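# Tuck chair under desk and park cart in bay

## Task

Roll the office chair fully beneath the desk so that it finishes upright with every wheel on the floor, and bring the utility cart into the yellow-taped bay so that each of its four wheels sits inside the tape and none touches it; the cart's load must remain aboard with no part overhanging its edges. Release everything and back away at the end, and the robot itself must not topple or be left leaning.

## Robot and tools

ROBOT. TidyBot++: a mobile base 0.54 m long, 0.50 m wide and 0.38 m tall on four powered casters, carrying one seven-joint arm with a two-finger gripper. The shoulder sits 0.12 m ahead of the base centre, 0.68 m off the floor. Segments: upper arm 0.42 m, forearm 0.31 m, hand 0.31 m to the hand point. At the start the arm is folded, hand pointing down; wrist and hand reach up to 0.08 m beyond the base front and the elbow up to 1.15 m high. Cameras: base_camera (fixed on the base, looking forward and down) and wrist_camera (fisheye, looking where the hand points).

FRAMES. Base frame: origin on the floor below the base centre, x forward, y left, z up. hand_pose is reported in it, for the point between the finger pads; its z axis runs along the fingers, its y axis along the closing direction. Odometry frame: the base frame as it was when the scene began. Heading is positive to the left, range -3.142 to 3.142. base_tilt is in degrees, positive when leaning forward or right, with a fixed bias of about 1 degree plus noise.

execute_actions. Arguments: "actions", a list holding exactly one action or none (empty = just report state and images), and optional "cameras" ("base_camera", "wrist_camera", "all"; omitted or null gives all, [] gives none). An action may hold "base", "joints", both, plus optional "speeds"; its motions begin together.
- base: exactly one key, each an offset relative to where the base last reported itself, in the base frame. translate_m: metres, forward positive, -2 to 2. strafe_m: metres, left positive, -2 to 2. rotate_rad: radians, counter-clockwise from above positive, -6.3 to 6.3. A move needing more than 8.667 s at its top speed is refused.
- joints: absolute targets, keyed by name, radians. joint_1_rad (any angle; positive is clockwise seen from above, opposite to rotate_rad), joint_2_rad shoulder -2.249 to 2.249, joint_3_rad any angle, joint_4_rad elbow -2.579 to 2.579, joint_5_rad any angle, joint_6_rad wrist -2.099 to 2.099, joint_7_rad any angle (hand down: positive is counter-clockwise from above; 1.57 puts the fingers opening left/right). gripper_pos 0 (open, about 85 mm gap) to 1 (closed); gap is roughly 85 x (1 - gripper_pos) mm. Done-tolerances: ±0.039 for joints 1-4, ±0.056 for 5-7, ±0.03 for the gripper. Unbounded joints go the short way; for bigger turns send steps below half a revolution. Joints left out may keep driving at older targets.
- speeds: caps for that action only; translate_m and strafe_m 0.05-0.5 m/s, rotate_rad 0.1-1.57 rad/s; the top is the default.
An unknown key or out-of-range number rejects the whole call with no motion. Any action ends by 15 s.

Arm geometry (joint_1_rad 0, joint_3_rad 3.14, joint_5_rad 0, arm in the x-z plane): angles from vertical, forward positive, are upper = joint_2_rad, forearm = joint_2_rad - joint_4_rad, hand = that minus joint_6_rad. Hand point offset from the shoulder = sum of length x sin(angle) forward and length x cos(angle) up. A downward hand reaches at most about 0.94 m high, near the base only.

wait: "seconds" 0 to 10; no new command, returns state and images. zoom_image: "camera" and "region" [x0, y0, x1, y1] pixels from top-left, at most 504 x 504, of that camera's latest full image. read_manual: licence texts only, no motion. finished_scene: "scene", the integer of the current scene; irreversible, call only once the goal holds steadily. Replying with no tool call ends everything.

RESULT LINES. base_status / joint_status report each motion: "done" (for the base, wheels turned the full amount, even if slipping), "off_target" (rested away from target, may still push), "contact_stop" / "time_out" (target dropped, holds in place). A stalled base can still say "done" while short. "joint command not followed" with "cause:" means a self-collision check withheld arm targets; joints then say "not_followed" and may retry later. on_its_own lists uncommanded changes. motor_effort is percent of maximum with the peak in brackets, offset and noisy. "ARM HIT" marks a hard strike on the base or the arm itself. Gripper at 1 reading "done" means nothing grasped; "off_target" means an object stopped it. A later call in the same reply is skipped once a stop is reported.

CAUTIONS. Odometry counts wheel turns, so slip and drift of a few cm and degrees accumulate; check with images. Friction leaves joints slightly off; correct by sending last command + (wanted - read), but never re-send a read angle while holding something, as the arm sags under load. Hand near the floor may strike it. The robot can tip if the arm snags something about 0.8 m or higher while the base drives; sideways force on a raised hand can lift wheels. Driving the arm into objects can trip a torque fault (joints 1-4 limit 104.5 N m, warning 56.7; joints 5-7 limit 51.3, warning 29.4), freezing the arm 10 s. Holding loads heats motors: MOTOR HOT from 60 °C, OVER-TEMPERATURE FAULT at 75 °C with the arm sinking. A blocked base shoves hard; avoid slamming, dropping, or tipping the chair, cart or its load. Loose objects may get nudged occasionally. The robot holds its last command while you think.

Each tool is called after "Call:" by a JSON object that holds its "op" and its "data", one argument or row to a line.

## Session

Call:
{"op": "execute_actions", "data": {
  "actions": [
    {"joints":{"joint_6_rad":-0.3}}
  ]
}}

Scene clock: 1.00 s.
base_odometry: x=+0.000 y=+0.000 heading=+0.000 (m, m, rad; odometry frame)
base_tilt: forward=-0.3 right=+0.3 (deg)
base_status: not commanded
joint_positions: joint_1_rad=+0.023 joint_2_rad=-0.339 joint_3_rad=+3.174 joint_4_rad=-2.539 joint_5_rad=+0.000 joint_6_rad=-0.323 joint_7_rad=+1.545 gripper_pos=+0.000
joint_status: all done
motor_effort: joint_1_rad=+1(1) joint_2_rad=-4(4) joint_3_rad=+0(0) joint_4_rad=+16(16) joint_5_rad=+0(0) joint_6_rad=+5(5) joint_7_rad=+0(0) (%)
hand_pose: x=+0.4140 y=-0.0139 z=+0.6402 quat_wxyz=(-0.001, +0.952, -0.039, +0.304) (m; base frame)
pictures: base_camera, wrist_camera
camera_calibration (this result's frames):
wrist_camera: T_world_to_cam=[[-0.0150496, -0.999342, -0.0329995, 0.0205208], [-0.835279, 0.0307065, -0.548968, 0.747494], [0.54962, 0.0193021, -0.835192, 0.441685], [0, 0, 0, 1]] pos_world=[0.381916, -0.0109711, 0.779919]
Images, in order (width x height): base_camera 644x364, wrist_camera 644x476.

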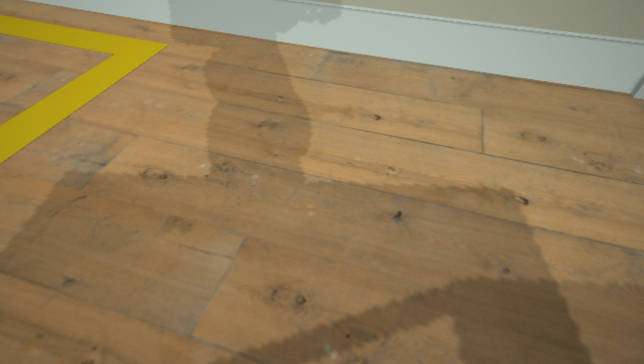

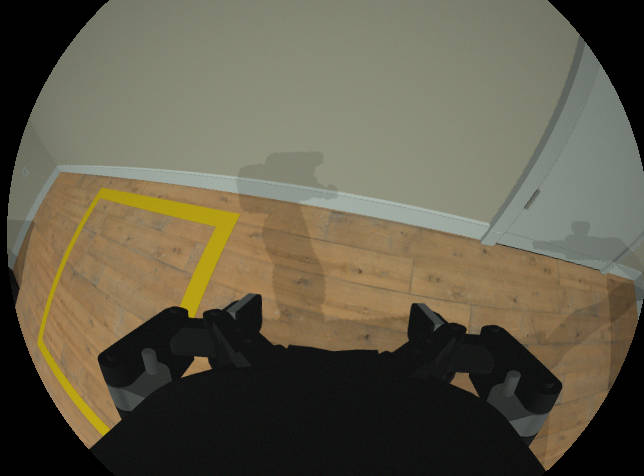

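Look around with the arm.

Call:
{"op": "execute_actions", "data": {
  "actions": [
    {"joints":{"joint_1_rad":-1.3,"joint_4_rad":-2.2,"joint_6_rad":-0.45}}
  ]
}}

Call:
{"op": "execute_actions", "data": {
  "actions": [
    {"joints":{"joint_1_rad":-2.8}}
  ],
  "cameras": ["wrist_camera"]
}}

Call:
{"op": "execute_actions", "data": {
  "actions": [
    {"joints":{"joint_1_rad":-4.3}}
  ],
  "cameras": ["wrist_camera"]
}}

Scene clock: 5.53 s.
base_odometry: x=+0.000 y=+0.000 heading=+0.000 (m, m, rad; odometry frame)
base_tilt: forward=-0.3 right=+0.3 (deg)
base_status: not commanded
joint_positions: joint_1_rad=-1.286 joint_2_rad=-0.339 joint_3_rad=+3.174 joint_4_rad=-2.217 joint_5_rad=+0.000 joint_6_rad=-0.405 joint_7_rad=+1.545 gripper_pos=+0.000
joint_status: all done
motor_effort: joint_1_rad=+1(1) joint_2_rad=-7(7) joint_3_rad=+0(0) joint_4_rad=+19(18) joint_5_rad=+0(0) joint_6_rad=+6(6) joint_7_rad=+0(0) (%)
hand_pose: x=+0.2413 y=+0.3764 z=+0.7800 quat_wxyz=(-0.253, +0.744, +0.523, +0.331) (m; base frame)
pictures: base_camera, wrist_camera
camera_calibration (this result's frames):
wrist_camera: T_world_to_cam=[[0.962813, -0.26916, -0.0233157, -0.105781], [-0.19991, -0.65172, -0.73164, 0.914056], [0.181733, 0.709094, -0.681292, 0.354919], [0, 0, 0, 1]] pos_world=[0.220075, 0.315565, 0.908098]
Images, in order (width x height): base_camera 644x364, wrist_camera 644x476.

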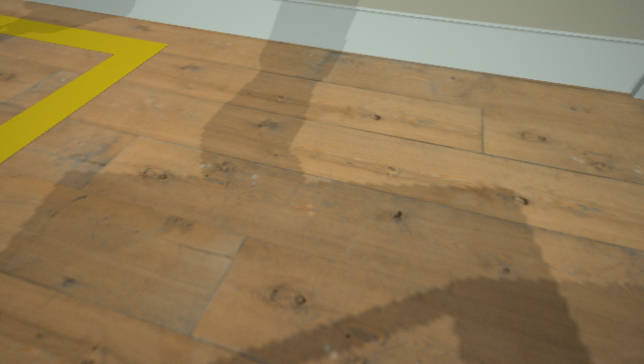

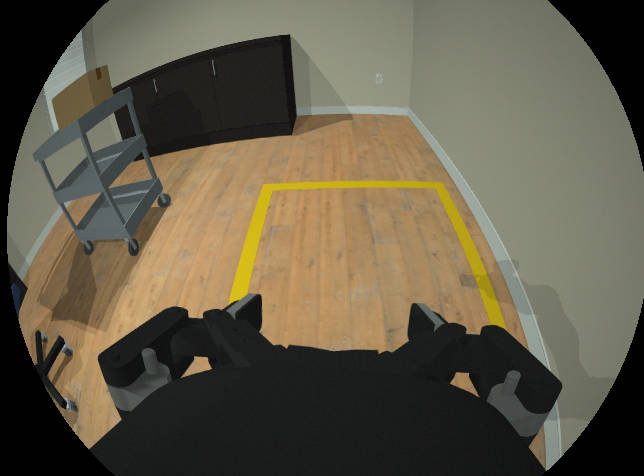

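Scene clock: 8.27 s.
base_odometry: x=+0.000 y=+0.000 heading=+0.000 (m, m, rad; odometry frame)
base_tilt: forward=-0.3 right=+0.2 (deg)
base_status: not commanded
joint_positions: joint_1_rad=-2.786 joint_2_rad=-0.339 joint_3_rad=+3.174 joint_4_rad=-2.217 joint_5_rad=+0.000 joint_6_rad=-0.405 joint_7_rad=+1.545 gripper_pos=+0.000
joint_status: all done
motor_effort: joint_1_rad=+1(1) joint_2_rad=-7(7) joint_3_rad=+0(1) joint_4_rad=+19(19) joint_5_rad=+0(0) joint_6_rad=+6(7) joint_7_rad=+0(0) (%)
hand_pose: x=-0.2480 y=+0.1487 z=+0.7803 quat_wxyz=(-0.410, +0.188, +0.890, +0.070) (m; base frame)
pictures: wrist_camera
camera_calibration (this result's frames):
wrist_camera: T_world_to_cam=[[0.33672, 0.941317, -0.0232917, -0.0313004], [0.635523, -0.245447, -0.732029, 0.815118], [-0.694788, 0.231687, -0.680876, 0.458831], [0, 0, 0, 1]] pos_world=[-0.188697, 0.123227, 0.908367]
Images, in order (width x height): wrist_camera 644x476.

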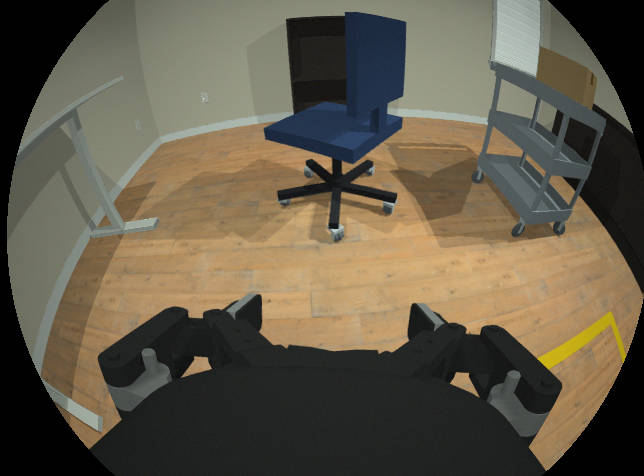

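Scene clock: 11.00 s.
base_odometry: x=+0.000 y=+0.000 heading=+0.000 (m, m, rad; odometry frame)
base_tilt: forward=-0.3 right=+0.3 (deg)
base_status: not commanded
joint_positions: joint_1_rad=-4.286 joint_2_rad=-0.339 joint_3_rad=+3.174 joint_4_rad=-2.217 joint_5_rad=+0.000 joint_6_rad=-0.405 joint_7_rad=+1.545 gripper_pos=+0.000
joint_status: all done
motor_effort: joint_1_rad=+1(1) joint_2_rad=-7(7) joint_3_rad=+0(1) joint_4_rad=+19(19) joint_5_rad=+0(0) joint_6_rad=+7(6) joint_7_rad=+0(0) (%)
hand_pose: x=-0.0553 y=-0.3556 z=+0.7804 quat_wxyz=(-0.348, -0.469, +0.779, -0.229) (m; base frame)
pictures: wrist_camera
camera_calibration (this result's frames):
wrist_camera: T_world_to_cam=[[-0.915141, 0.402462, -0.0232877, 0.117667], [0.289757, 0.616506, -0.732093, 0.856347], [-0.280282, -0.676716, -0.680806, 0.40944], [0, 0, 0, 1]] pos_world=[-0.0256922, -0.298225, 0.908415]
Images, in order (width x height): wrist_camera 644x476.

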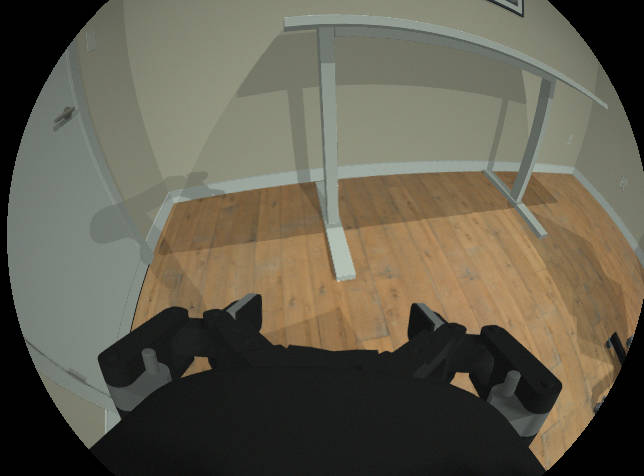

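Call:
{"op": "execute_actions", "data": {
  "actions": [
    {"base":{"rotate_rad":2.14},"joints":{"joint_1_rad":0,"joint_6_rad":0.3}}
  ],
  "cameras": []
}}

Call:
{"op": "execute_actions", "data": {
  "actions": [
    {"base":{"translate_m":-0.12},"joints":{"joint_2_rad":0.8,"joint_4_rad":-1.9,"joint_6_rad":1.13,"joint_3_rad":3.14,"joint_7_rad":1.57}}
  ]
}}

Call:
{"op": "execute_actions", "data": {
  "actions": [
    {"base":{"strafe_m":0.5}}
  ]
}}

Scene clock: 39.13 s.
base_odometry: x=+0.000 y=+0.000 heading=+2.139 (m, m, rad; odometry frame)
base_tilt: forward=-0.3 right=+0.3 (deg)
base_status: done
joint_positions: joint_1_rad=-6.269 joint_2_rad=-0.339 joint_3_rad=+3.174 joint_4_rad=-2.209 joint_5_rad=+0.000 joint_6_rad=+0.256 joint_7_rad=+1.545 gripper_pos=+0.000
joint_status: all done
motor_effort: joint_1_rad=+1(2) joint_2_rad=-8(10) joint_3_rad=+0(2) joint_4_rad=+19(20) joint_5_rad=+0(0) joint_6_rad=+9(8) joint_7_rad=+0(0) (%)
hand_pose: x=+0.5905 y=-0.0227 z=+0.9724 quat_wxyz=(-0.003, -0.722, +0.029, -0.691) (m; base frame)
pictures: none
No camera images: the call's "cameras" was empty. Leave "cameras" out to get every camera's image.

Scene clock: 41.57 s.
base_odometry: x=+0.065 y=-0.101 heading=+2.140 (m, m, rad; odometry frame)
base_tilt: forward=-0.3 right=+0.3 (deg)
base_status: done
joint_positions: joint_1_rad=-6.270 joint_2_rad=+0.795 joint_3_rad=+3.157 joint_4_rad=-1.918 joint_5_rad=+0.000 joint_6_rad=+1.085 joint_7_rad=+1.548 gripper_pos=+0.000
joint_status: all done
motor_effort: joint_1_rad=+1(1) joint_2_rad=-36(38) joint_3_rad=-1(0) joint_4_rad=+12(21) joint_5_rad=+0(0) joint_6_rad=+8(9) joint_7_rad=+0(0) (%)
hand_pose: x=+0.8608 y=-0.0170 z=+0.6727 quat_wxyz=(-0.005, -0.727, +0.014, -0.687) (m; base frame)
pictures: base_camera, wrist_camera
camera_calibration (this result's frames):
wrist_camera: T_world_to_cam=[[0.0165005, -0.999426, 0.0295845, -0.0440678], [-0.0952956, -0.0310258, -0.994965, 0.800603], [0.995312, 0.0135982, -0.0957529, -0.657903], [0, 0, 0, 1]] pos_world=[0.73184, -0.010257, 0.73488]
Images, in order (width x height): base_camera 644x364, wrist_camera 644x476.

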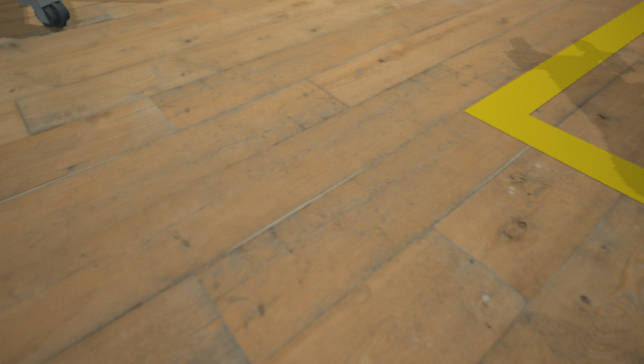

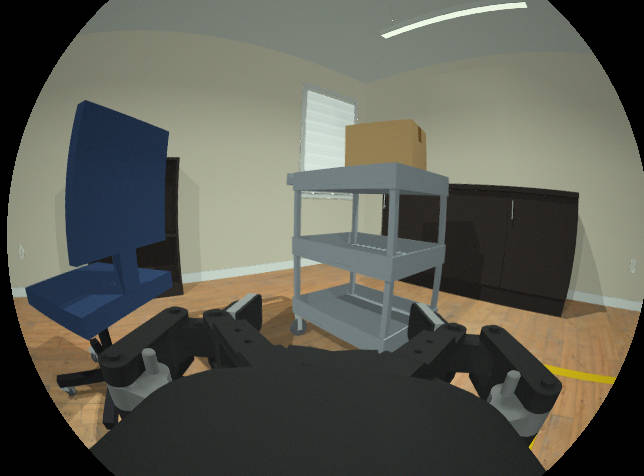

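Scene clock: 43.93 s.
base_odometry: x=-0.356 y=-0.371 heading=+2.141 (m, m, rad; odometry frame)
base_tilt: forward=-0.3 right=+0.2 (deg)
base_status: done
joint_positions: joint_1_rad=-6.287 joint_2_rad=+0.795 joint_3_rad=+3.145 joint_4_rad=-1.916 joint_5_rad=+0.000 joint_6_rad=+1.086 joint_7_rad=+1.548 gripper_pos=+0.000
joint_status: not commanded
motor_effort: joint_1_rad=+1(3) joint_2_rad=-36(37) joint_3_rad=-1(3) joint_4_rad=+12(12) joint_5_rad=+0(1) joint_6_rad=+9(9) joint_7_rad=+0(0) (%)
hand_pose: x=+0.8614 y=+0.0018 z=+0.6737 quat_wxyz=(+0.007, -0.726, +0.007, -0.687) (m; base frame)
pictures: base_camera, wrist_camera
camera_calibration (this result's frames):
wrist_camera: T_world_to_cam=[[0.0417286, -0.998902, 0.0212936, -0.0414174], [-0.0921038, -0.0250673, -0.995434, 0.799793], [0.994875, 0.0395769, -0.0930487, -0.660076], [0, 0, 0, 1]] pos_world=[0.732085, 0.00480047, 0.735603]
Images, in order (width x height): base_camera 644x364, wrist_camera 644x476.

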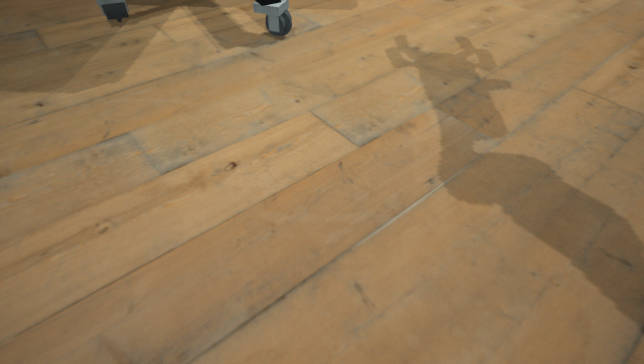

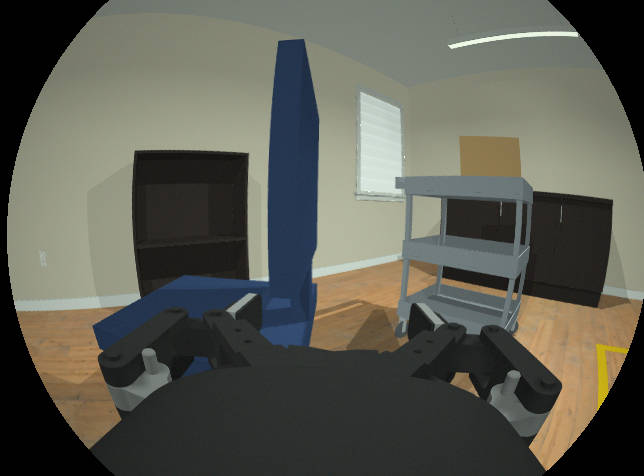

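Call:
{"op": "execute_actions", "data": {
  "actions": [
    {"base":{"strafe_m":0.07}}
  ],
  "cameras": []
}}

Call:
{"op": "execute_actions", "data": {
  "actions": [
    {"base":{"translate_m":0.18}}
  ],
  "cameras": ["wrist_camera"]
}}

Scene clock: 47.13 s.
base_odometry: x=-0.415 y=-0.409 heading=+2.141 (m, m, rad; odometry frame)
base_tilt: forward=-0.3 right=+0.3 (deg)
base_status: done
joint_positions: joint_1_rad=-6.289 joint_2_rad=+0.795 joint_3_rad=+3.143 joint_4_rad=-1.916 joint_5_rad=+0.000 joint_6_rad=+1.086 joint_7_rad=+1.548 gripper_pos=+0.000
joint_status: not commanded
motor_effort: joint_1_rad=+1(4) joint_2_rad=-36(38) joint_3_rad=-1(2) joint_4_rad=+11(12) joint_5_rad=+0(1) joint_6_rad=+9(9) joint_7_rad=+0(0) (%)
hand_pose: x=+0.8614 y=+0.0051 z=+0.6739 quat_wxyz=(+0.009, -0.726, +0.006, -0.688) (m; base frame)
pictures: none
No camera images: the call's "cameras" was empty. Leave "cameras" out to get every camera's image.

Scene clock: 48.70 s.
base_odometry: x=-0.513 y=-0.258 heading=+2.142 (m, m, rad; odometry frame)
base_tilt: forward=-0.2 right=+0.3 (deg)
base_status: done
joint_positions: joint_1_rad=-6.289 joint_2_rad=+0.796 joint_3_rad=+3.143 joint_4_rad=-1.909 joint_5_rad=+0.000 joint_6_rad=+1.087 joint_7_rad=+1.548 gripper_pos=+0.000
joint_status: not commanded
motor_effort: joint_1_rad=+1(0) joint_2_rad=-36(39) joint_3_rad=-1(1) joint_4_rad=+12(13) joint_5_rad=+0(0) joint_6_rad=+8(9) joint_7_rad=+0(0) (%)
hand_pose: x=+0.8634 y=+0.0051 z=+0.6764 quat_wxyz=(+0.009, -0.724, +0.006, -0.690) (m; base frame)
pictures: wrist_camera
camera_calibration (this result's frames):
wrist_camera: T_world_to_cam=[[0.0459812, -0.998748, 0.0196853, -0.0408579], [-0.0847197, -0.0235341, -0.996127, 0.796858], [0.995343, 0.0441354, -0.0856958, -0.667389], [0, 0, 0, 1]] pos_world=[0.73367, 0.00740203, 0.737383]
Images, in order (width x height): wrist_camera 644x476.

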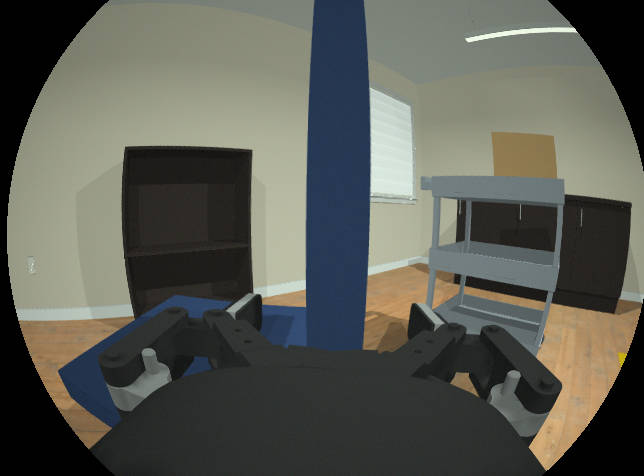

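Call:
{"op": "execute_actions", "data": {
  "actions": [
    {"base":{"translate_m":0.06}}
  ],
  "cameras": []
}}

Call:
{"op": "execute_actions", "data": {
  "actions": [
    {"joints":{"gripper_pos":1}}
  ],
  "cameras": ["wrist_camera"]
}}

Call:
{"op": "execute_actions", "data": {
  "actions": [
    {"base":{"rotate_rad":0.74},"speeds":{"rotate_rad":0.15}}
  ]
}}

Scene clock: 51.63 s.
base_odometry: x=-0.545 y=-0.207 heading=+2.142 (m, m, rad; odometry frame)
base_tilt: forward=-0.3 right=+0.3 (deg)
base_status: done
joint_positions: joint_1_rad=-6.289 joint_2_rad=+0.797 joint_3_rad=+3.143 joint_4_rad=-1.907 joint_5_rad=+0.000 joint_6_rad=+1.088 joint_7_rad=+1.548 gripper_pos=+0.000
joint_status: not commanded
motor_effort: joint_1_rad=+1(4) joint_2_rad=-36(38) joint_3_rad=-1(2) joint_4_rad=+12(13) joint_5_rad=+0(1) joint_6_rad=+9(9) joint_7_rad=+0(0) (%)
hand_pose: x=+0.8641 y=+0.0051 z=+0.6772 quat_wxyz=(+0.009, -0.723, +0.006, -0.691) (m; base frame)
pictures: none
No camera images: the call's "cameras" was empty. Leave "cameras" out to get every camera's image.

Scene clock: 52.73 s.
base_odometry: x=-0.545 y=-0.207 heading=+2.142 (m, m, rad; odometry frame)
base_tilt: forward=-0.2 right=+0.3 (deg)
base_status: not commanded
joint_positions: joint_1_rad=-6.289 joint_2_rad=+0.797 joint_3_rad=+3.142 joint_4_rad=-1.909 joint_5_rad=+0.003 joint_6_rad=+1.091 joint_7_rad=+1.555 gripper_pos=+0.572
joint_status: gripper_pos off_target (ended at +0.572, target +1.000)
motor_effort: joint_1_rad=+2(5) joint_2_rad=-36(37) joint_3_rad=+0(4) joint_4_rad=+13(16) joint_5_rad=-1(4) joint_6_rad=+9(9) joint_7_rad=+1(3) (%)
hand_pose: x=+0.8635 y=+0.0066 z=+0.6773 quat_wxyz=(+0.008, -0.722, +0.002, -0.691) (m; base frame)
pictures: wrist_camera
camera_calibration (this result's frames):
wrist_camera: T_world_to_cam=[[0.0498055, -0.998366, 0.0280194, -0.0483491], [-0.0811794, -0.032008, -0.996185, 0.794843], [0.995454, 0.047341, -0.0826409, -0.669619], [0, 0, 0, 1]] pos_world=[0.733508, 0.00887167, 0.737828]
Images, in order (width x height): wrist_camera 644x476.

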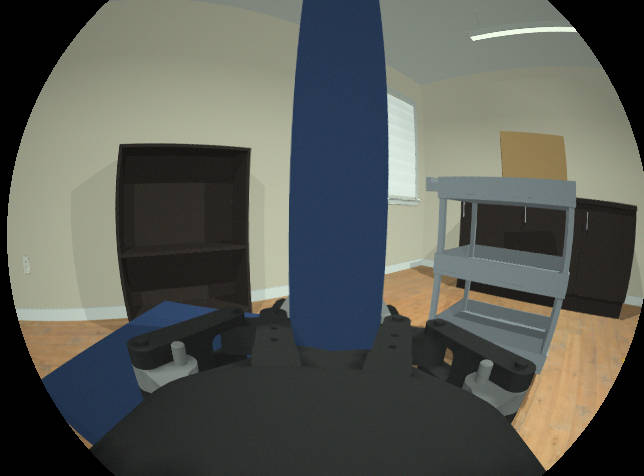

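Scene clock: 61.70 s.
base_odometry: x=-0.545 y=-0.207 heading=+2.870 (m, m, rad; odometry frame)
base_tilt: forward=-0.2 right=+0.3 (deg)
base_status: rotate_rad time_out (by the wheels' count: +0.728 of +0.740)
joint_positions: joint_1_rad=-6.171 joint_2_rad=+0.803 joint_3_rad=+3.232 joint_4_rad=-1.909 joint_5_rad=-0.126 joint_6_rad=+1.098 joint_7_rad=+1.557 gripper_pos=+0.573
joint_status: not commanded
motor_effort: joint_1_rad=-21(33) joint_2_rad=-38(40) joint_3_rad=-15(22) joint_4_rad=+11(17) joint_5_rad=+17(28) joint_6_rad=+11(13) joint_7_rad=-1(5) (%)
hand_pose: x=+0.8451 y=-0.1626 z=+0.6770 quat_wxyz=(-0.099, -0.712, +0.105, -0.687) (m; base frame)
pictures: base_camera, wrist_camera
camera_calibration (this result's frames):
wrist_camera: T_world_to_cam=[[-0.245377, -0.968602, 0.0399933, 0.0298443], [-0.0832425, -0.0200501, -0.996328, 0.791428], [0.965847, -0.247805, -0.075709, -0.671018], [0, 0, 0, 1]] pos_world=[0.721304, -0.121506, 0.736526]
Images, in order (width x height): base_camera 644x364, wrist_camera 644x476.

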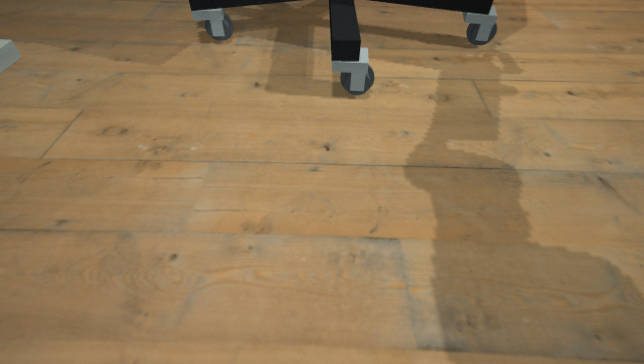

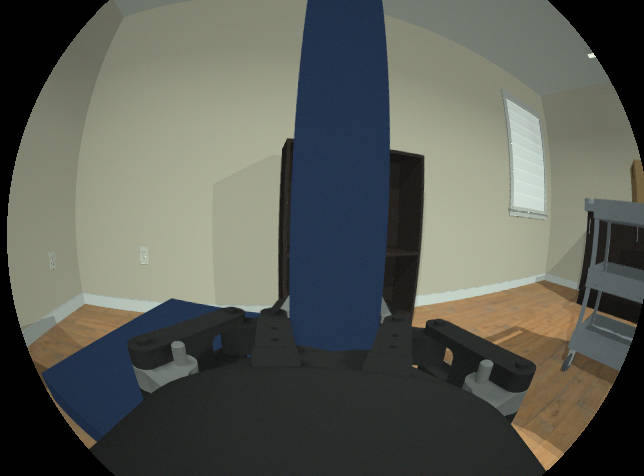

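Call:
{"op": "execute_actions", "data": {
  "actions": [
    {"base":{"translate_m":-0.8},"speeds":{"translate_m":0.2}}
  ]
}}

Scene clock: 67.73 s.
base_odometry: x=+0.226 y=-0.421 heading=+2.871 (m, m, rad; odometry frame)
base_tilt: forward=-0.3 right=+0.3 (deg)
base_status: done
joint_positions: joint_1_rad=-6.278 joint_2_rad=+0.813 joint_3_rad=+3.157 joint_4_rad=-1.888 joint_5_rad=-0.026 joint_6_rad=+1.098 joint_7_rad=+1.569 gripper_pos=+0.574
joint_status: not commanded
motor_effort: joint_1_rad=+0(19) joint_2_rad=-38(44) joint_3_rad=-3(15) joint_4_rad=+11(11) joint_5_rad=+0(18) joint_6_rad=+9(15) joint_7_rad=-2(3) (%)
hand_pose: x=+0.8697 y=-0.0178 z=+0.6769 quat_wxyz=(-0.013, -0.718, +0.015, -0.696) (m; base frame)
pictures: base_camera, wrist_camera
camera_calibration (this result's frames):
wrist_camera: T_world_to_cam=[[0.00223812, -0.999168, 0.0407332, -0.040257], [-0.0705837, -0.0407895, -0.996672, 0.785066], [0.997503, -0.000644432, -0.0706163, -0.685529], [0, 0, 0, 1]] pos_world=[0.73932, -0.00864278, 0.735684]
Images, in order (width x height): base_camera 644x364, wrist_camera 644x476.

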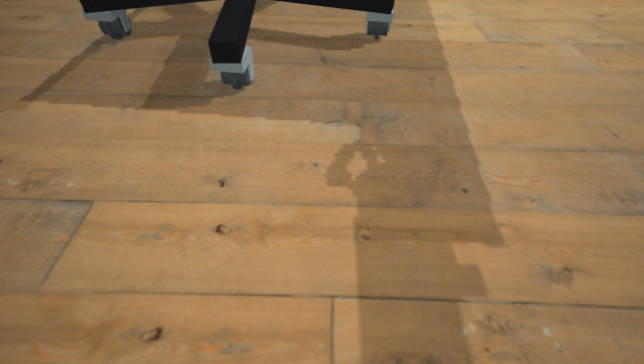

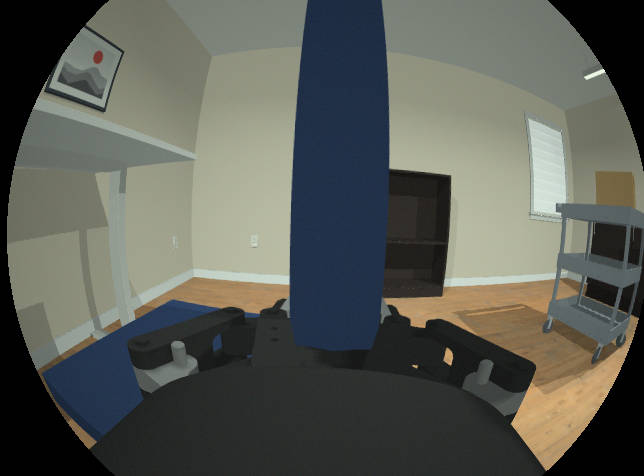

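Call:
{"op": "execute_actions", "data": {
  "actions": [
    {"joints":{"gripper_pos":0}}
  ],
  "cameras": []
}}

Call:
{"op": "execute_actions", "data": {
  "actions": [
    {"base":{"translate_m":-0.1}}
  ],
  "cameras": []
}}

Call:
{"op": "execute_actions", "data": {
  "actions": [
    {"base":{"strafe_m":-1.12}}
  ],
  "cameras": []
}}

Call:
{"op": "execute_actions", "data": {
  "actions": [
    {"base":{"translate_m":1.18},"joints":{"joint_1_rad":-1.0,"joint_2_rad":0.3,"joint_4_rad":-2.4}}
  ]
}}

Call:
{"op": "execute_actions", "data": {
  "actions": [
    {"base":{"rotate_rad":1.57},"joints":{"joint_1_rad":0,"joint_2_rad":1.15,"joint_4_rad":-1.65,"joint_6_rad":1.27}}
  ]
}}

Scene clock: 79.07 s.
base_odometry: x=+0.226 y=-0.421 heading=+2.871 (m, m, rad; odometry frame)
base_tilt: forward=-0.3 right=+0.3 (deg)
base_status: not commanded
joint_positions: joint_1_rad=-6.278 joint_2_rad=+0.811 joint_3_rad=+3.153 joint_4_rad=-1.889 joint_5_rad=-0.024 joint_6_rad=+1.098 joint_7_rad=+1.569 gripper_pos=+0.000
joint_status: all done
motor_effort: joint_1_rad=+1(0) joint_2_rad=-37(38) joint_3_rad=-1(2) joint_4_rad=+12(12) joint_5_rad=+0(1) joint_6_rad=+9(10) joint_7_rad=+0(2) (%)
hand_pose: x=+0.8695 y=-0.0150 z=+0.6781 quat_wxyz=(-0.010, -0.718, +0.014, -0.696) (m; base frame)
pictures: none
No camera images: the call's "cameras" was empty. Leave "cameras" out to get every camera's image.

Scene clock: 80.33 s.
base_odometry: x=+0.322 y=-0.448 heading=+2.872 (m, m, rad; odometry frame)
base_tilt: forward=-0.3 right=+0.3 (deg)
base_status: done
joint_positions: joint_1_rad=-6.278 joint_2_rad=+0.808 joint_3_rad=+3.152 joint_4_rad=-1.892 joint_5_rad=-0.023 joint_6_rad=+1.098 joint_7_rad=+1.569 gripper_pos=+0.000
joint_status: not commanded
motor_effort: joint_1_rad=+1(1) joint_2_rad=-37(38) joint_3_rad=-1(2) joint_4_rad=+11(13) joint_5_rad=+0(1) joint_6_rad=+9(9) joint_7_rad=+0(0) (%)
hand_pose: x=+0.8685 y=-0.0145 z=+0.6784 quat_wxyz=(-0.010, -0.718, +0.013, -0.696) (m; base frame)
pictures: none
No camera images: the call's "cameras" was empty. Leave "cameras" out to get every camera's image.

Scene clock: 83.93 s.
base_odometry: x=+0.622 y=+0.632 heading=+2.871 (m, m, rad; odometry frame)
base_tilt: forward=-0.3 right=+0.3 (deg)
base_status: done
joint_positions: joint_1_rad=-6.281 joint_2_rad=+0.808 joint_3_rad=+3.148 joint_4_rad=-1.892 joint_5_rad=-0.021 joint_6_rad=+1.098 joint_7_rad=+1.569 gripper_pos=+0.000
joint_status: not commanded
motor_effort: joint_1_rad=+1(5) joint_2_rad=-37(37) joint_3_rad=-1(2) joint_4_rad=+13(12) joint_5_rad=+0(1) joint_6_rad=+9(9) joint_7_rad=+0(0) (%)
hand_pose: x=+0.8686 y=-0.0095 z=+0.6784 quat_wxyz=(-0.007, -0.718, +0.011, -0.696) (m; base frame)
pictures: none
No camera images: the call's "cameras" was empty. Leave "cameras" out to get every camera's image.

Scene clock: 87.67 s.
base_odometry: x=-0.516 y=+0.947 heading=+2.871 (m, m, rad; odometry frame)
base_tilt: forward=-0.3 right=+0.2 (deg)
base_status: done
joint_positions: joint_1_rad=-7.272 joint_2_rad=+0.311 joint_3_rad=+3.144 joint_4_rad=-2.384 joint_5_rad=-0.019 joint_6_rad=+1.098 joint_7_rad=+1.569 gripper_pos=+0.000
joint_status: all done
motor_effort: joint_1_rad=+1(1) joint_2_rad=-22(38) joint_3_rad=+0(3) joint_4_rad=+12(14) joint_5_rad=+0(1) joint_6_rad=+9(9) joint_7_rad=+0(0) (%)
hand_pose: x=+0.4397 y=+0.4781 z=+0.7910 quat_wxyz=(+0.328, -0.635, -0.331, -0.616) (m; base frame)
pictures: base_camera, wrist_camera
camera_calibration (this result's frames):
wrist_camera: T_world_to_cam=[[0.84671, -0.531021, 0.0331565, -0.137627], [-0.0062404, -0.0722253, -0.997369, 0.875993], [0.532018, 0.844275, -0.0644676, -0.452308], [0, 0, 0, 1]] pos_world=[0.362633, 0.372059, 0.849093]
Images, in order (width x height): base_camera 644x364, wrist_camera 644x476.

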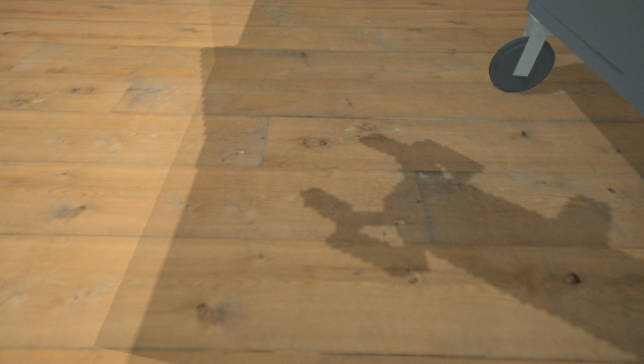

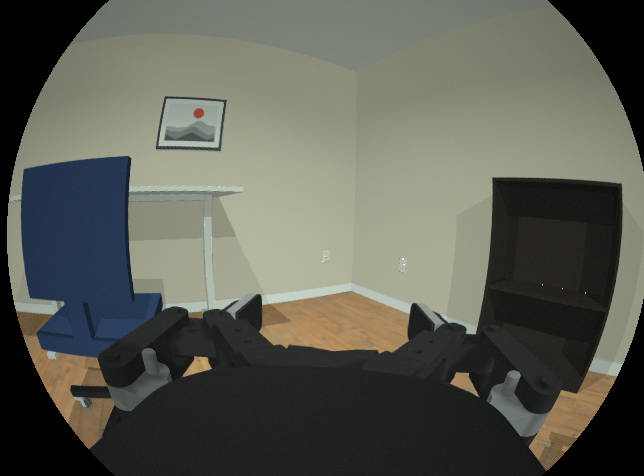

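Scene clock: 90.30 s.
base_odometry: x=-0.516 y=+0.947 heading=-1.843 (m, m, rad; odometry frame)
base_tilt: forward=-0.2 right=+0.3 (deg)
base_status: done
joint_positions: joint_1_rad=-6.297 joint_2_rad=+1.144 joint_3_rad=+3.144 joint_4_rad=-1.667 joint_5_rad=-0.019 joint_6_rad=+1.225 joint_7_rad=+1.569 gripper_pos=+0.000
joint_status: all done
motor_effort: joint_1_rad=+1(2) joint_2_rad=-41(42) joint_3_rad=-1(3) joint_4_rad=+10(13) joint_5_rad=+0(1) joint_6_rad=+9(9) joint_7_rad=+0(0) (%)
hand_pose: x=+0.9153 y=+0.0061 z=+0.5540 quat_wxyz=(+0.001, -0.713, +0.004, -0.702) (m; base frame)
pictures: base_camera, wrist_camera
camera_calibration (this result's frames):
wrist_camera: T_world_to_cam=[[0.0359789, -0.998674, 0.0368098, -0.0401992], [-0.0531388, -0.0386934, -0.997837, 0.65147], [0.997939, 0.0339451, -0.0544605, -0.749152], [0, 0, 0, 1]] pos_world=[0.783672, 0.0104917, 0.610741]
Images, in order (width x height): base_camera 644x364, wrist_camera 644x476.

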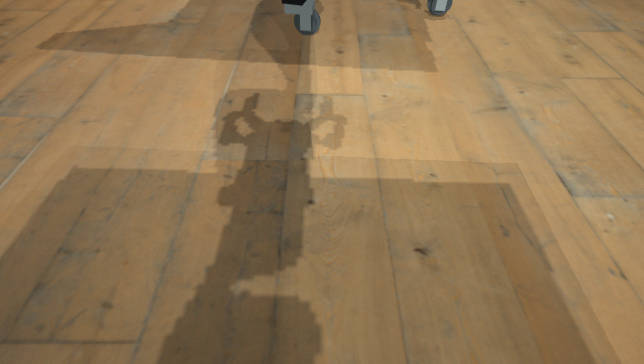

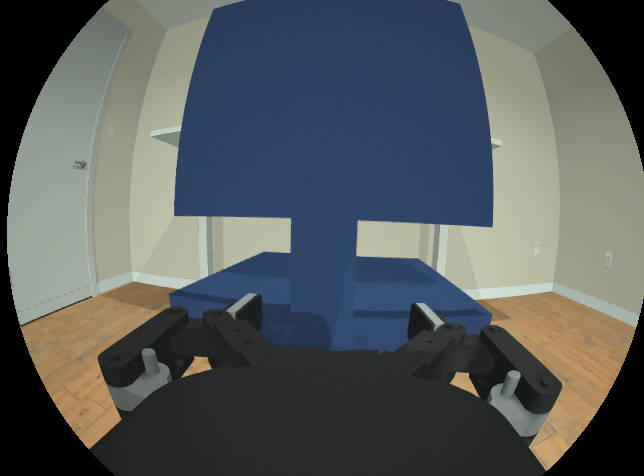

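Call:
{"op": "execute_actions", "data": {
  "actions": [
    {"base":{"translate_m":0.11},"joints":{"joint_1_rad":-0.03}}
  ],
  "cameras": ["wrist_camera"]
}}

Scene clock: 93.33 s.
base_odometry: x=-0.545 y=+0.841 heading=-1.842 (m, m, rad; odometry frame)
base_tilt: forward=-0.2 right=+0.3 (deg)
base_status: done
joint_positions: joint_1_rad=-6.305 joint_2_rad=+1.144 joint_3_rad=+3.143 joint_4_rad=-1.659 joint_5_rad=-0.019 joint_6_rad=+1.227 joint_7_rad=+1.569 gripper_pos=+0.000
joint_status: all done
motor_effort: joint_1_rad=+1(1) joint_2_rad=-41(43) joint_3_rad=-1(2) joint_4_rad=+11(11) joint_5_rad=+0(1) joint_6_rad=+9(9) joint_7_rad=+0(0) (%)
hand_pose: x=+0.9174 y=+0.0122 z=+0.5574 quat_wxyz=(+0.003, -0.709, +0.001, -0.705) (m; base frame)
pictures: wrist_camera
camera_calibration (this result's frames):
wrist_camera: T_world_to_cam=[[0.0432966, -0.998376, 0.0370368, -0.0411058], [-0.0436381, -0.038926, -0.998289, 0.646728], [0.998109, 0.0416063, -0.0452526, -0.756739], [0, 0, 0, 1]] pos_world=[0.785309, 0.0156206, 0.612899]
Images, in order (width x height): wrist_camera 644x476.

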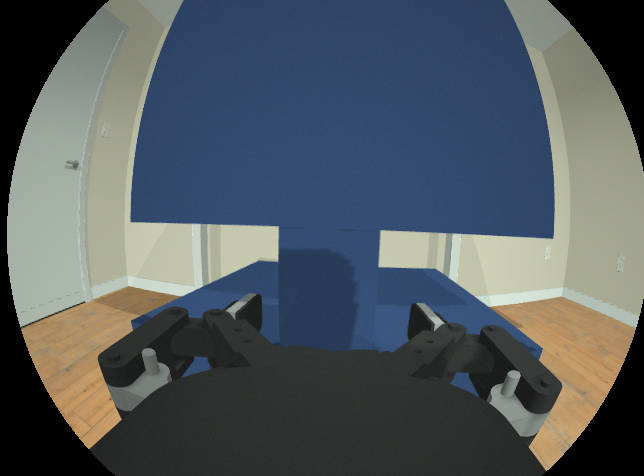

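Call:
{"op": "execute_actions", "data": {
  "actions": [
    {"base":{"translate_m":0.08},"joints":{"joint_1_rad":-0.038},"speeds":{"translate_m":0.08}}
  ],
  "cameras": ["wrist_camera"]
}}

Scene clock: 96.43 s.
base_odometry: x=-0.567 y=+0.764 heading=-1.841 (m, m, rad; odometry frame)
base_tilt: forward=-0.3 right=+0.3 (deg)
base_status: done
joint_positions: joint_1_rad=-6.312 joint_2_rad=+1.147 joint_3_rad=+3.143 joint_4_rad=-1.660 joint_5_rad=-0.015 joint_6_rad=+1.238 joint_7_rad=+1.569 gripper_pos=+0.000
joint_status: all done
motor_effort: joint_1_rad=+1(1) joint_2_rad=-41(43) joint_3_rad=-1(2) joint_4_rad=+12(19) joint_5_rad=+0(2) joint_6_rad=+8(10) joint_7_rad=+0(0) (%)
hand_pose: x=+0.9169 y=+0.0186 z=+0.5584 quat_wxyz=(+0.007, -0.706, -0.003, -0.708) (m; base frame)
pictures: wrist_camera
camera_calibration (this result's frames):
wrist_camera: T_world_to_cam=[[0.0531048, -0.997841, 0.0386529, -0.0446406], [-0.0349946, -0.0405434, -0.998565, 0.640219], [0.997976, 0.0516759, -0.0370721, -0.761006], [0, 0, 0, 1]] pos_world=[0.78424, 0.0207381, 0.612813]
Images, in order (width x height): wrist_camera 644x476.

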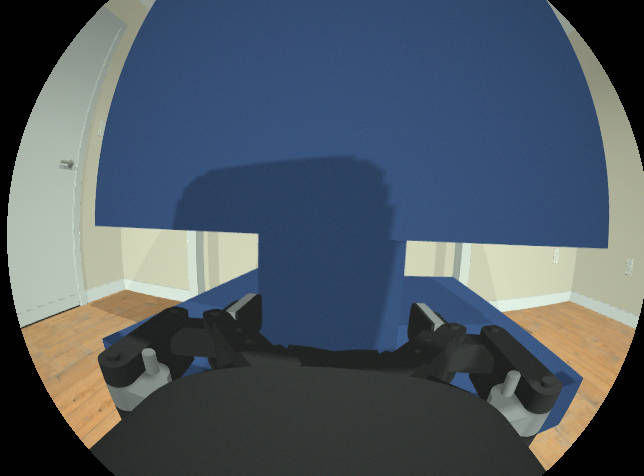

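Call:
{"op": "execute_actions", "data": {
  "actions": [
    {"joints":{"gripper_pos":1}}
  ],
  "cameras": []
}}

Call:
{"op": "execute_actions", "data": {
  "actions": [
    {"base":{"translate_m":0.45},"speeds":{"translate_m":0.15}}
  ]
}}

Scene clock: 99.47 s.
base_odometry: x=-0.566 y=+0.764 heading=-1.841 (m, m, rad; odometry frame)
base_tilt: forward=-0.2 right=+0.3 (deg)
base_status: not commanded
joint_positions: joint_1_rad=-6.326 joint_2_rad=+1.147 joint_3_rad=+3.140 joint_4_rad=-1.659 joint_5_rad=-0.010 joint_6_rad=+1.244 joint_7_rad=+1.569 gripper_pos=+0.999
joint_status: all done
motor_effort: joint_1_rad=+1(7) joint_2_rad=-42(43) joint_3_rad=-1(6) joint_4_rad=+11(17) joint_5_rad=+0(4) joint_6_rad=+9(9) joint_7_rad=+0(1) (%)
hand_pose: x=+0.9166 y=+0.0333 z=+0.5602 quat_wxyz=(+0.014, -0.704, -0.010, -0.710) (m; base frame)
pictures: none
No camera images: the call's "cameras" was empty. Leave "cameras" out to get every camera's image.

Scene clock: 103.10 s.
base_odometry: x=-0.686 y=+0.330 heading=-1.840 (m, m, rad; odometry frame)
base_tilt: forward=-0.2 right=+0.3 (deg)
base_status: done
joint_positions: joint_1_rad=-6.317 joint_2_rad=+1.149 joint_3_rad=+3.141 joint_4_rad=-1.672 joint_5_rad=-0.011 joint_6_rad=+1.264 joint_7_rad=+1.570 gripper_pos=+0.999
joint_status: not commanded
motor_effort: joint_1_rad=+0(5) joint_2_rad=-42(46) joint_3_rad=-1(5) joint_4_rad=+12(24) joint_5_rad=+1(4) joint_6_rad=+8(9) joint_7_rad=+0(3) (%)
hand_pose: x=+0.9127 y=+0.0249 z=+0.5599 quat_wxyz=(+0.010, -0.702, -0.006, -0.712) (m; base frame)
pictures: base_camera, wrist_camera
camera_calibration (this result's frames):
wrist_camera: T_world_to_cam=[[0.0625397, -0.997251, 0.0397435, -0.0474836], [-0.0230772, -0.0412557, -0.998882, 0.631164], [0.997776, 0.0615526, -0.0255939, -0.763628], [0, 0, 0, 1]] pos_world=[0.779465, 0.0256894, 0.612802]
Images, in order (width x height): base_camera 644x364, wrist_camera 644x476.

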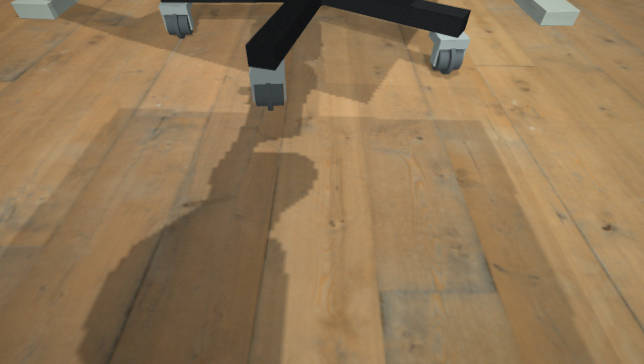

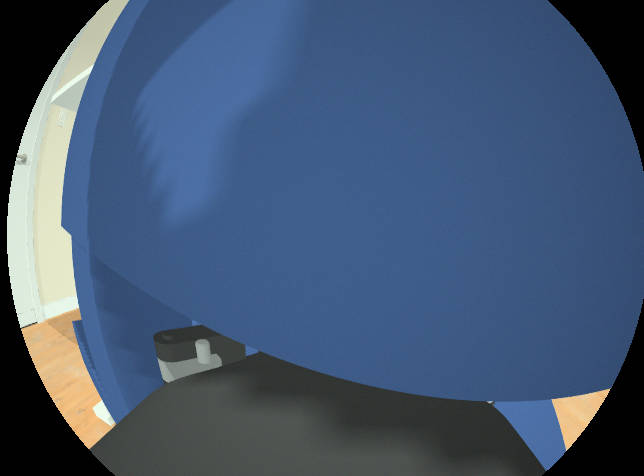

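Call:
{"op": "execute_actions", "data": {
  "actions": [
    {"base":{"translate_m":-0.3},"speeds":{"translate_m":0.2}}
  ]
}}

Scene clock: 106.57 s.
base_odometry: x=-0.606 y=+0.619 heading=-1.839 (m, m, rad; odometry frame)
base_tilt: forward=-0.3 right=+0.3 (deg)
base_status: done
joint_positions: joint_1_rad=-6.317 joint_2_rad=+1.149 joint_3_rad=+3.141 joint_4_rad=-1.659 joint_5_rad=-0.011 joint_6_rad=+1.264 joint_7_rad=+1.570 gripper_pos=+0.999
joint_status: not commanded
motor_effort: joint_1_rad=+1(3) joint_2_rad=-42(44) joint_3_rad=-1(3) joint_4_rad=+11(12) joint_5_rad=+1(2) joint_6_rad=+9(9) joint_7_rad=+0(0) (%)
hand_pose: x=+0.9167 y=+0.0251 z=+0.5656 quat_wxyz=(+0.010, -0.697, -0.006, -0.717) (m; base frame)
pictures: base_camera, wrist_camera
camera_calibration (this result's frames):
wrist_camera: T_world_to_cam=[[0.0621443, -0.99726, 0.0401362, -0.0475575], [-0.00932687, -0.0407925, -0.999124, 0.624456], [0.998024, 0.0617155, -0.0118363, -0.775507], [0, 0, 0, 1]] pos_world=[0.782754, 0.0259067, 0.616638]
Images, in order (width x height): base_camera 644x364, wrist_camera 644x476.

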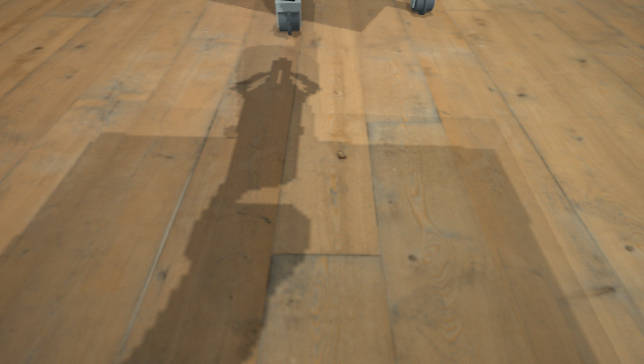

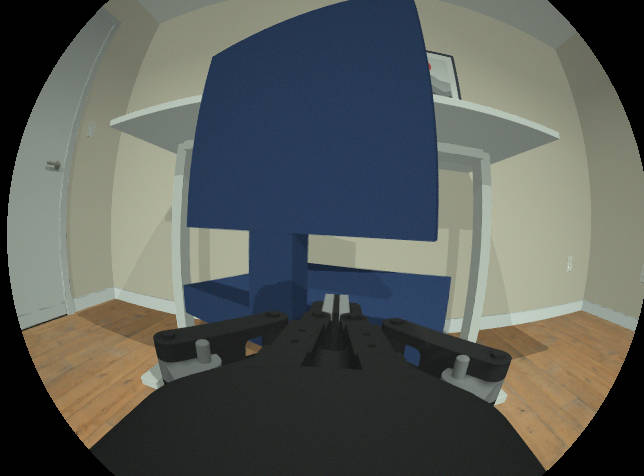

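Call:
{"op": "execute_actions", "data": {
  "actions": [
    {"joints":{"joint_1_rad":0.05,"joint_2_rad":0.8,"joint_4_rad":-1.9,"joint_6_rad":1.17,"gripper_pos":0}}
  ],
  "cameras": []
}}

Call:
{"op": "execute_actions", "data": {
  "actions": [
    {"base":{"translate_m":0.35},"speeds":{"translate_m":0.12}}
  ]
}}

Scene clock: 111.73 s.
base_odometry: x=-0.606 y=+0.619 heading=-1.839 (m, m, rad; odometry frame)
base_tilt: forward=-0.3 right=+0.3 (deg)
base_status: not commanded
joint_positions: joint_1_rad=-6.245 joint_2_rad=+0.800 joint_3_rad=+3.141 joint_4_rad=-1.883 joint_5_rad=-0.011 joint_6_rad=+1.215 joint_7_rad=+1.570 gripper_pos=+0.000
joint_status: all done
motor_effort: joint_1_rad=+1(2) joint_2_rad=-36(43) joint_3_rad=-1(1) joint_4_rad=+12(12) joint_5_rad=+0(1) joint_6_rad=+9(10) joint_7_rad=+0(0) (%)
hand_pose: x=+0.8691 y=-0.0302 z=+0.7254 quat_wxyz=(-0.016, -0.669, +0.018, -0.742) (m; base frame)
pictures: none
No camera images: the call's "cameras" was empty. Leave "cameras" out to get every camera's image.

Scene clock: 115.20 s.
base_odometry: x=-0.699 y=+0.282 heading=-1.838 (m, m, rad; odometry frame)
base_tilt: forward=-0.3 right=+0.3 (deg)
base_status: done
joint_positions: joint_1_rad=-6.219 joint_2_rad=+0.785 joint_3_rad=+3.147 joint_4_rad=-1.917 joint_5_rad=-0.012 joint_6_rad=+1.213 joint_7_rad=+1.570 gripper_pos=+0.000
joint_status: not commanded
motor_effort: joint_1_rad=-2(8) joint_2_rad=-35(37) joint_3_rad=-2(6) joint_4_rad=+14(25) joint_5_rad=+2(5) joint_6_rad=+8(9) joint_7_rad=+0(1) (%)
hand_pose: x=+0.8585 y=-0.0520 z=+0.7205 quat_wxyz=(-0.028, -0.677, +0.027, -0.735) (m; base frame)
pictures: base_camera, wrist_camera
camera_calibration (this result's frames):
wrist_camera: T_world_to_cam=[[-0.0416414, -0.998119, 0.0449893, -0.0414848], [0.0407863, -0.046689, -0.998076, 0.731413], [0.9983, -0.0397263, 0.0426538, -0.755616], [0, 0, 0, 1]] pos_world=[0.722772, -0.0372757, 0.764103]
Images, in order (width x height): base_camera 644x364, wrist_camera 644x476.

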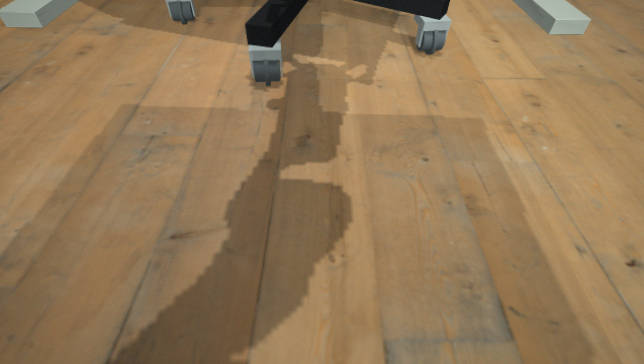

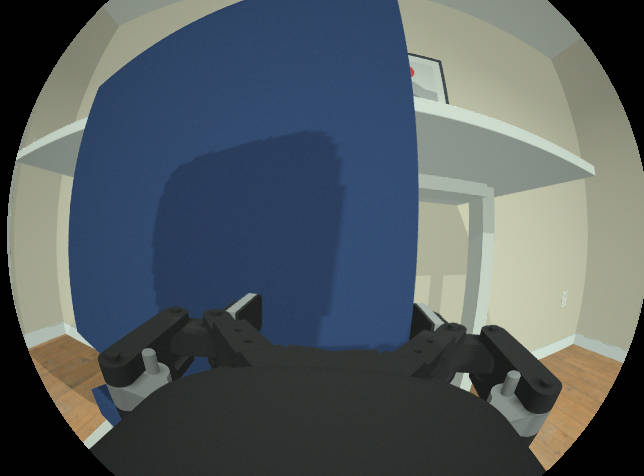

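Call:
{"op": "execute_actions", "data": {
  "actions": [
    {"base":{"strafe_m":-0.15},"speeds":{"strafe_m":0.08}}
  ]
}}

Scene clock: 120.53 s.
base_odometry: x=-0.844 y=+0.321 heading=-1.838 (m, m, rad; odometry frame)
base_tilt: forward=-0.2 right=+0.3 (deg)
base_status: done
joint_positions: joint_1_rad=-6.232 joint_2_rad=+0.786 joint_3_rad=+3.141 joint_4_rad=-1.915 joint_5_rad=-0.011 joint_6_rad=+1.213 joint_7_rad=+1.570 gripper_pos=+0.000
joint_status: not commanded
motor_effort: joint_1_rad=+1(3) joint_2_rad=-36(36) joint_3_rad=-1(3) joint_4_rad=+12(14) joint_5_rad=+0(2) joint_6_rad=+8(9) joint_7_rad=+0(0) (%)
hand_pose: x=+0.8599 y=-0.0391 z=+0.7203 quat_wxyz=(-0.020, -0.677, +0.022, -0.735) (m; base frame)
pictures: base_camera, wrist_camera
camera_calibration (this result's frames):
wrist_camera: T_world_to_cam=[[-0.0233935, -0.998872, 0.0413324, -0.0416316], [0.0423256, -0.0422963, -0.998208, 0.730722], [0.99883, -0.0216021, 0.0432673, -0.756667], [0, 0, 0, 1]] pos_world=[0.723879, -0.0270234, 0.763873]
Images, in order (width x height): base_camera 644x364, wrist_camera 644x476.

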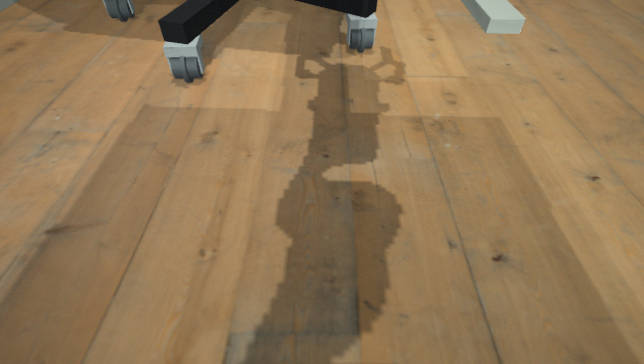

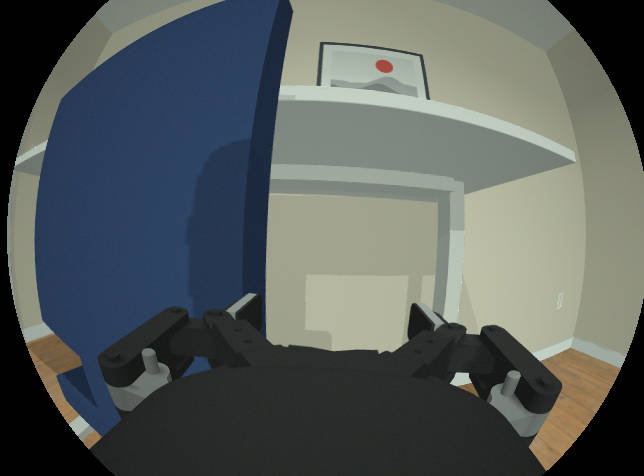

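Call:
{"op": "execute_actions", "data": {
  "actions": [
    {"base":{"translate_m":-0.25}}
  ],
  "cameras": []
}}

Call:
{"op": "execute_actions", "data": {
  "actions": [
    {"base":{"strafe_m":0.34},"joints":{"joint_1_rad":0,"joint_2_rad":1.15,"joint_4_rad":-1.65,"joint_6_rad":1.2,"gripper_pos":1}}
  ],
  "cameras": ["wrist_camera"]
}}

Scene clock: 126.37 s.
base_odometry: x=-0.778 y=+0.563 heading=-1.838 (m, m, rad; odometry frame)
base_tilt: forward=-0.3 right=+0.3 (deg)
base_status: done
joint_positions: joint_1_rad=-6.232 joint_2_rad=+0.790 joint_3_rad=+3.141 joint_4_rad=-1.912 joint_5_rad=-0.011 joint_6_rad=+1.213 joint_7_rad=+1.570 gripper_pos=+0.000
joint_status: not commanded
motor_effort: joint_1_rad=+1(2) joint_2_rad=-36(37) joint_3_rad=-1(1) joint_4_rad=+12(13) joint_5_rad=+0(0) joint_6_rad=+9(9) joint_7_rad=+0(0) (%)
hand_pose: x=+0.8609 y=-0.0391 z=+0.7191 quat_wxyz=(-0.020, -0.677, +0.022, -0.735) (m; base frame)
pictures: none
No camera images: the call's "cameras" was empty. Leave "cameras" out to get every camera's image.

Scene clock: 128.37 s.
base_odometry: x=-0.450 y=+0.473 heading=-1.837 (m, m, rad; odometry frame)
base_tilt: forward=-0.3 right=+0.2 (deg)
base_status: done
joint_positions: joint_1_rad=-6.290 joint_2_rad=+1.152 joint_3_rad=+3.140 joint_4_rad=-1.667 joint_5_rad=-0.011 joint_6_rad=+1.213 joint_7_rad=+1.570 gripper_pos=+0.999
joint_status: all done
motor_effort: joint_1_rad=+0(5) joint_2_rad=-41(44) joint_3_rad=-1(3) joint_4_rad=+11(12) joint_5_rad=+0(1) joint_6_rad=+9(9) joint_7_rad=+0(0) (%)
hand_pose: x=+0.9142 y=+0.0040 z=+0.5438 quat_wxyz=(+0.001, -0.719, +0.003, -0.694) (m; base frame)
pictures: wrist_camera
camera_calibration (this result's frames):
wrist_camera: T_world_to_cam=[[0.0385598, -0.998563, 0.0372202, -0.0444675], [-0.0729916, -0.0399631, -0.996532, 0.658541], [0.996587, 0.0357093, -0.0744277, -0.736485], [0, 0, 0, 1]] pos_world=[0.783754, 0.00821313, 0.603097]
Images, in order (width x height): wrist_camera 644x476.

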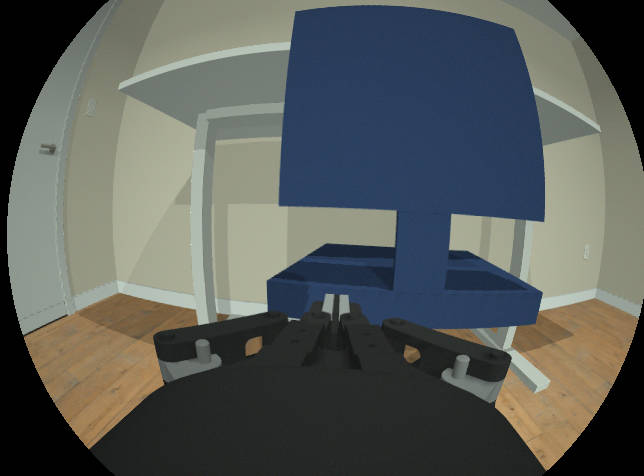

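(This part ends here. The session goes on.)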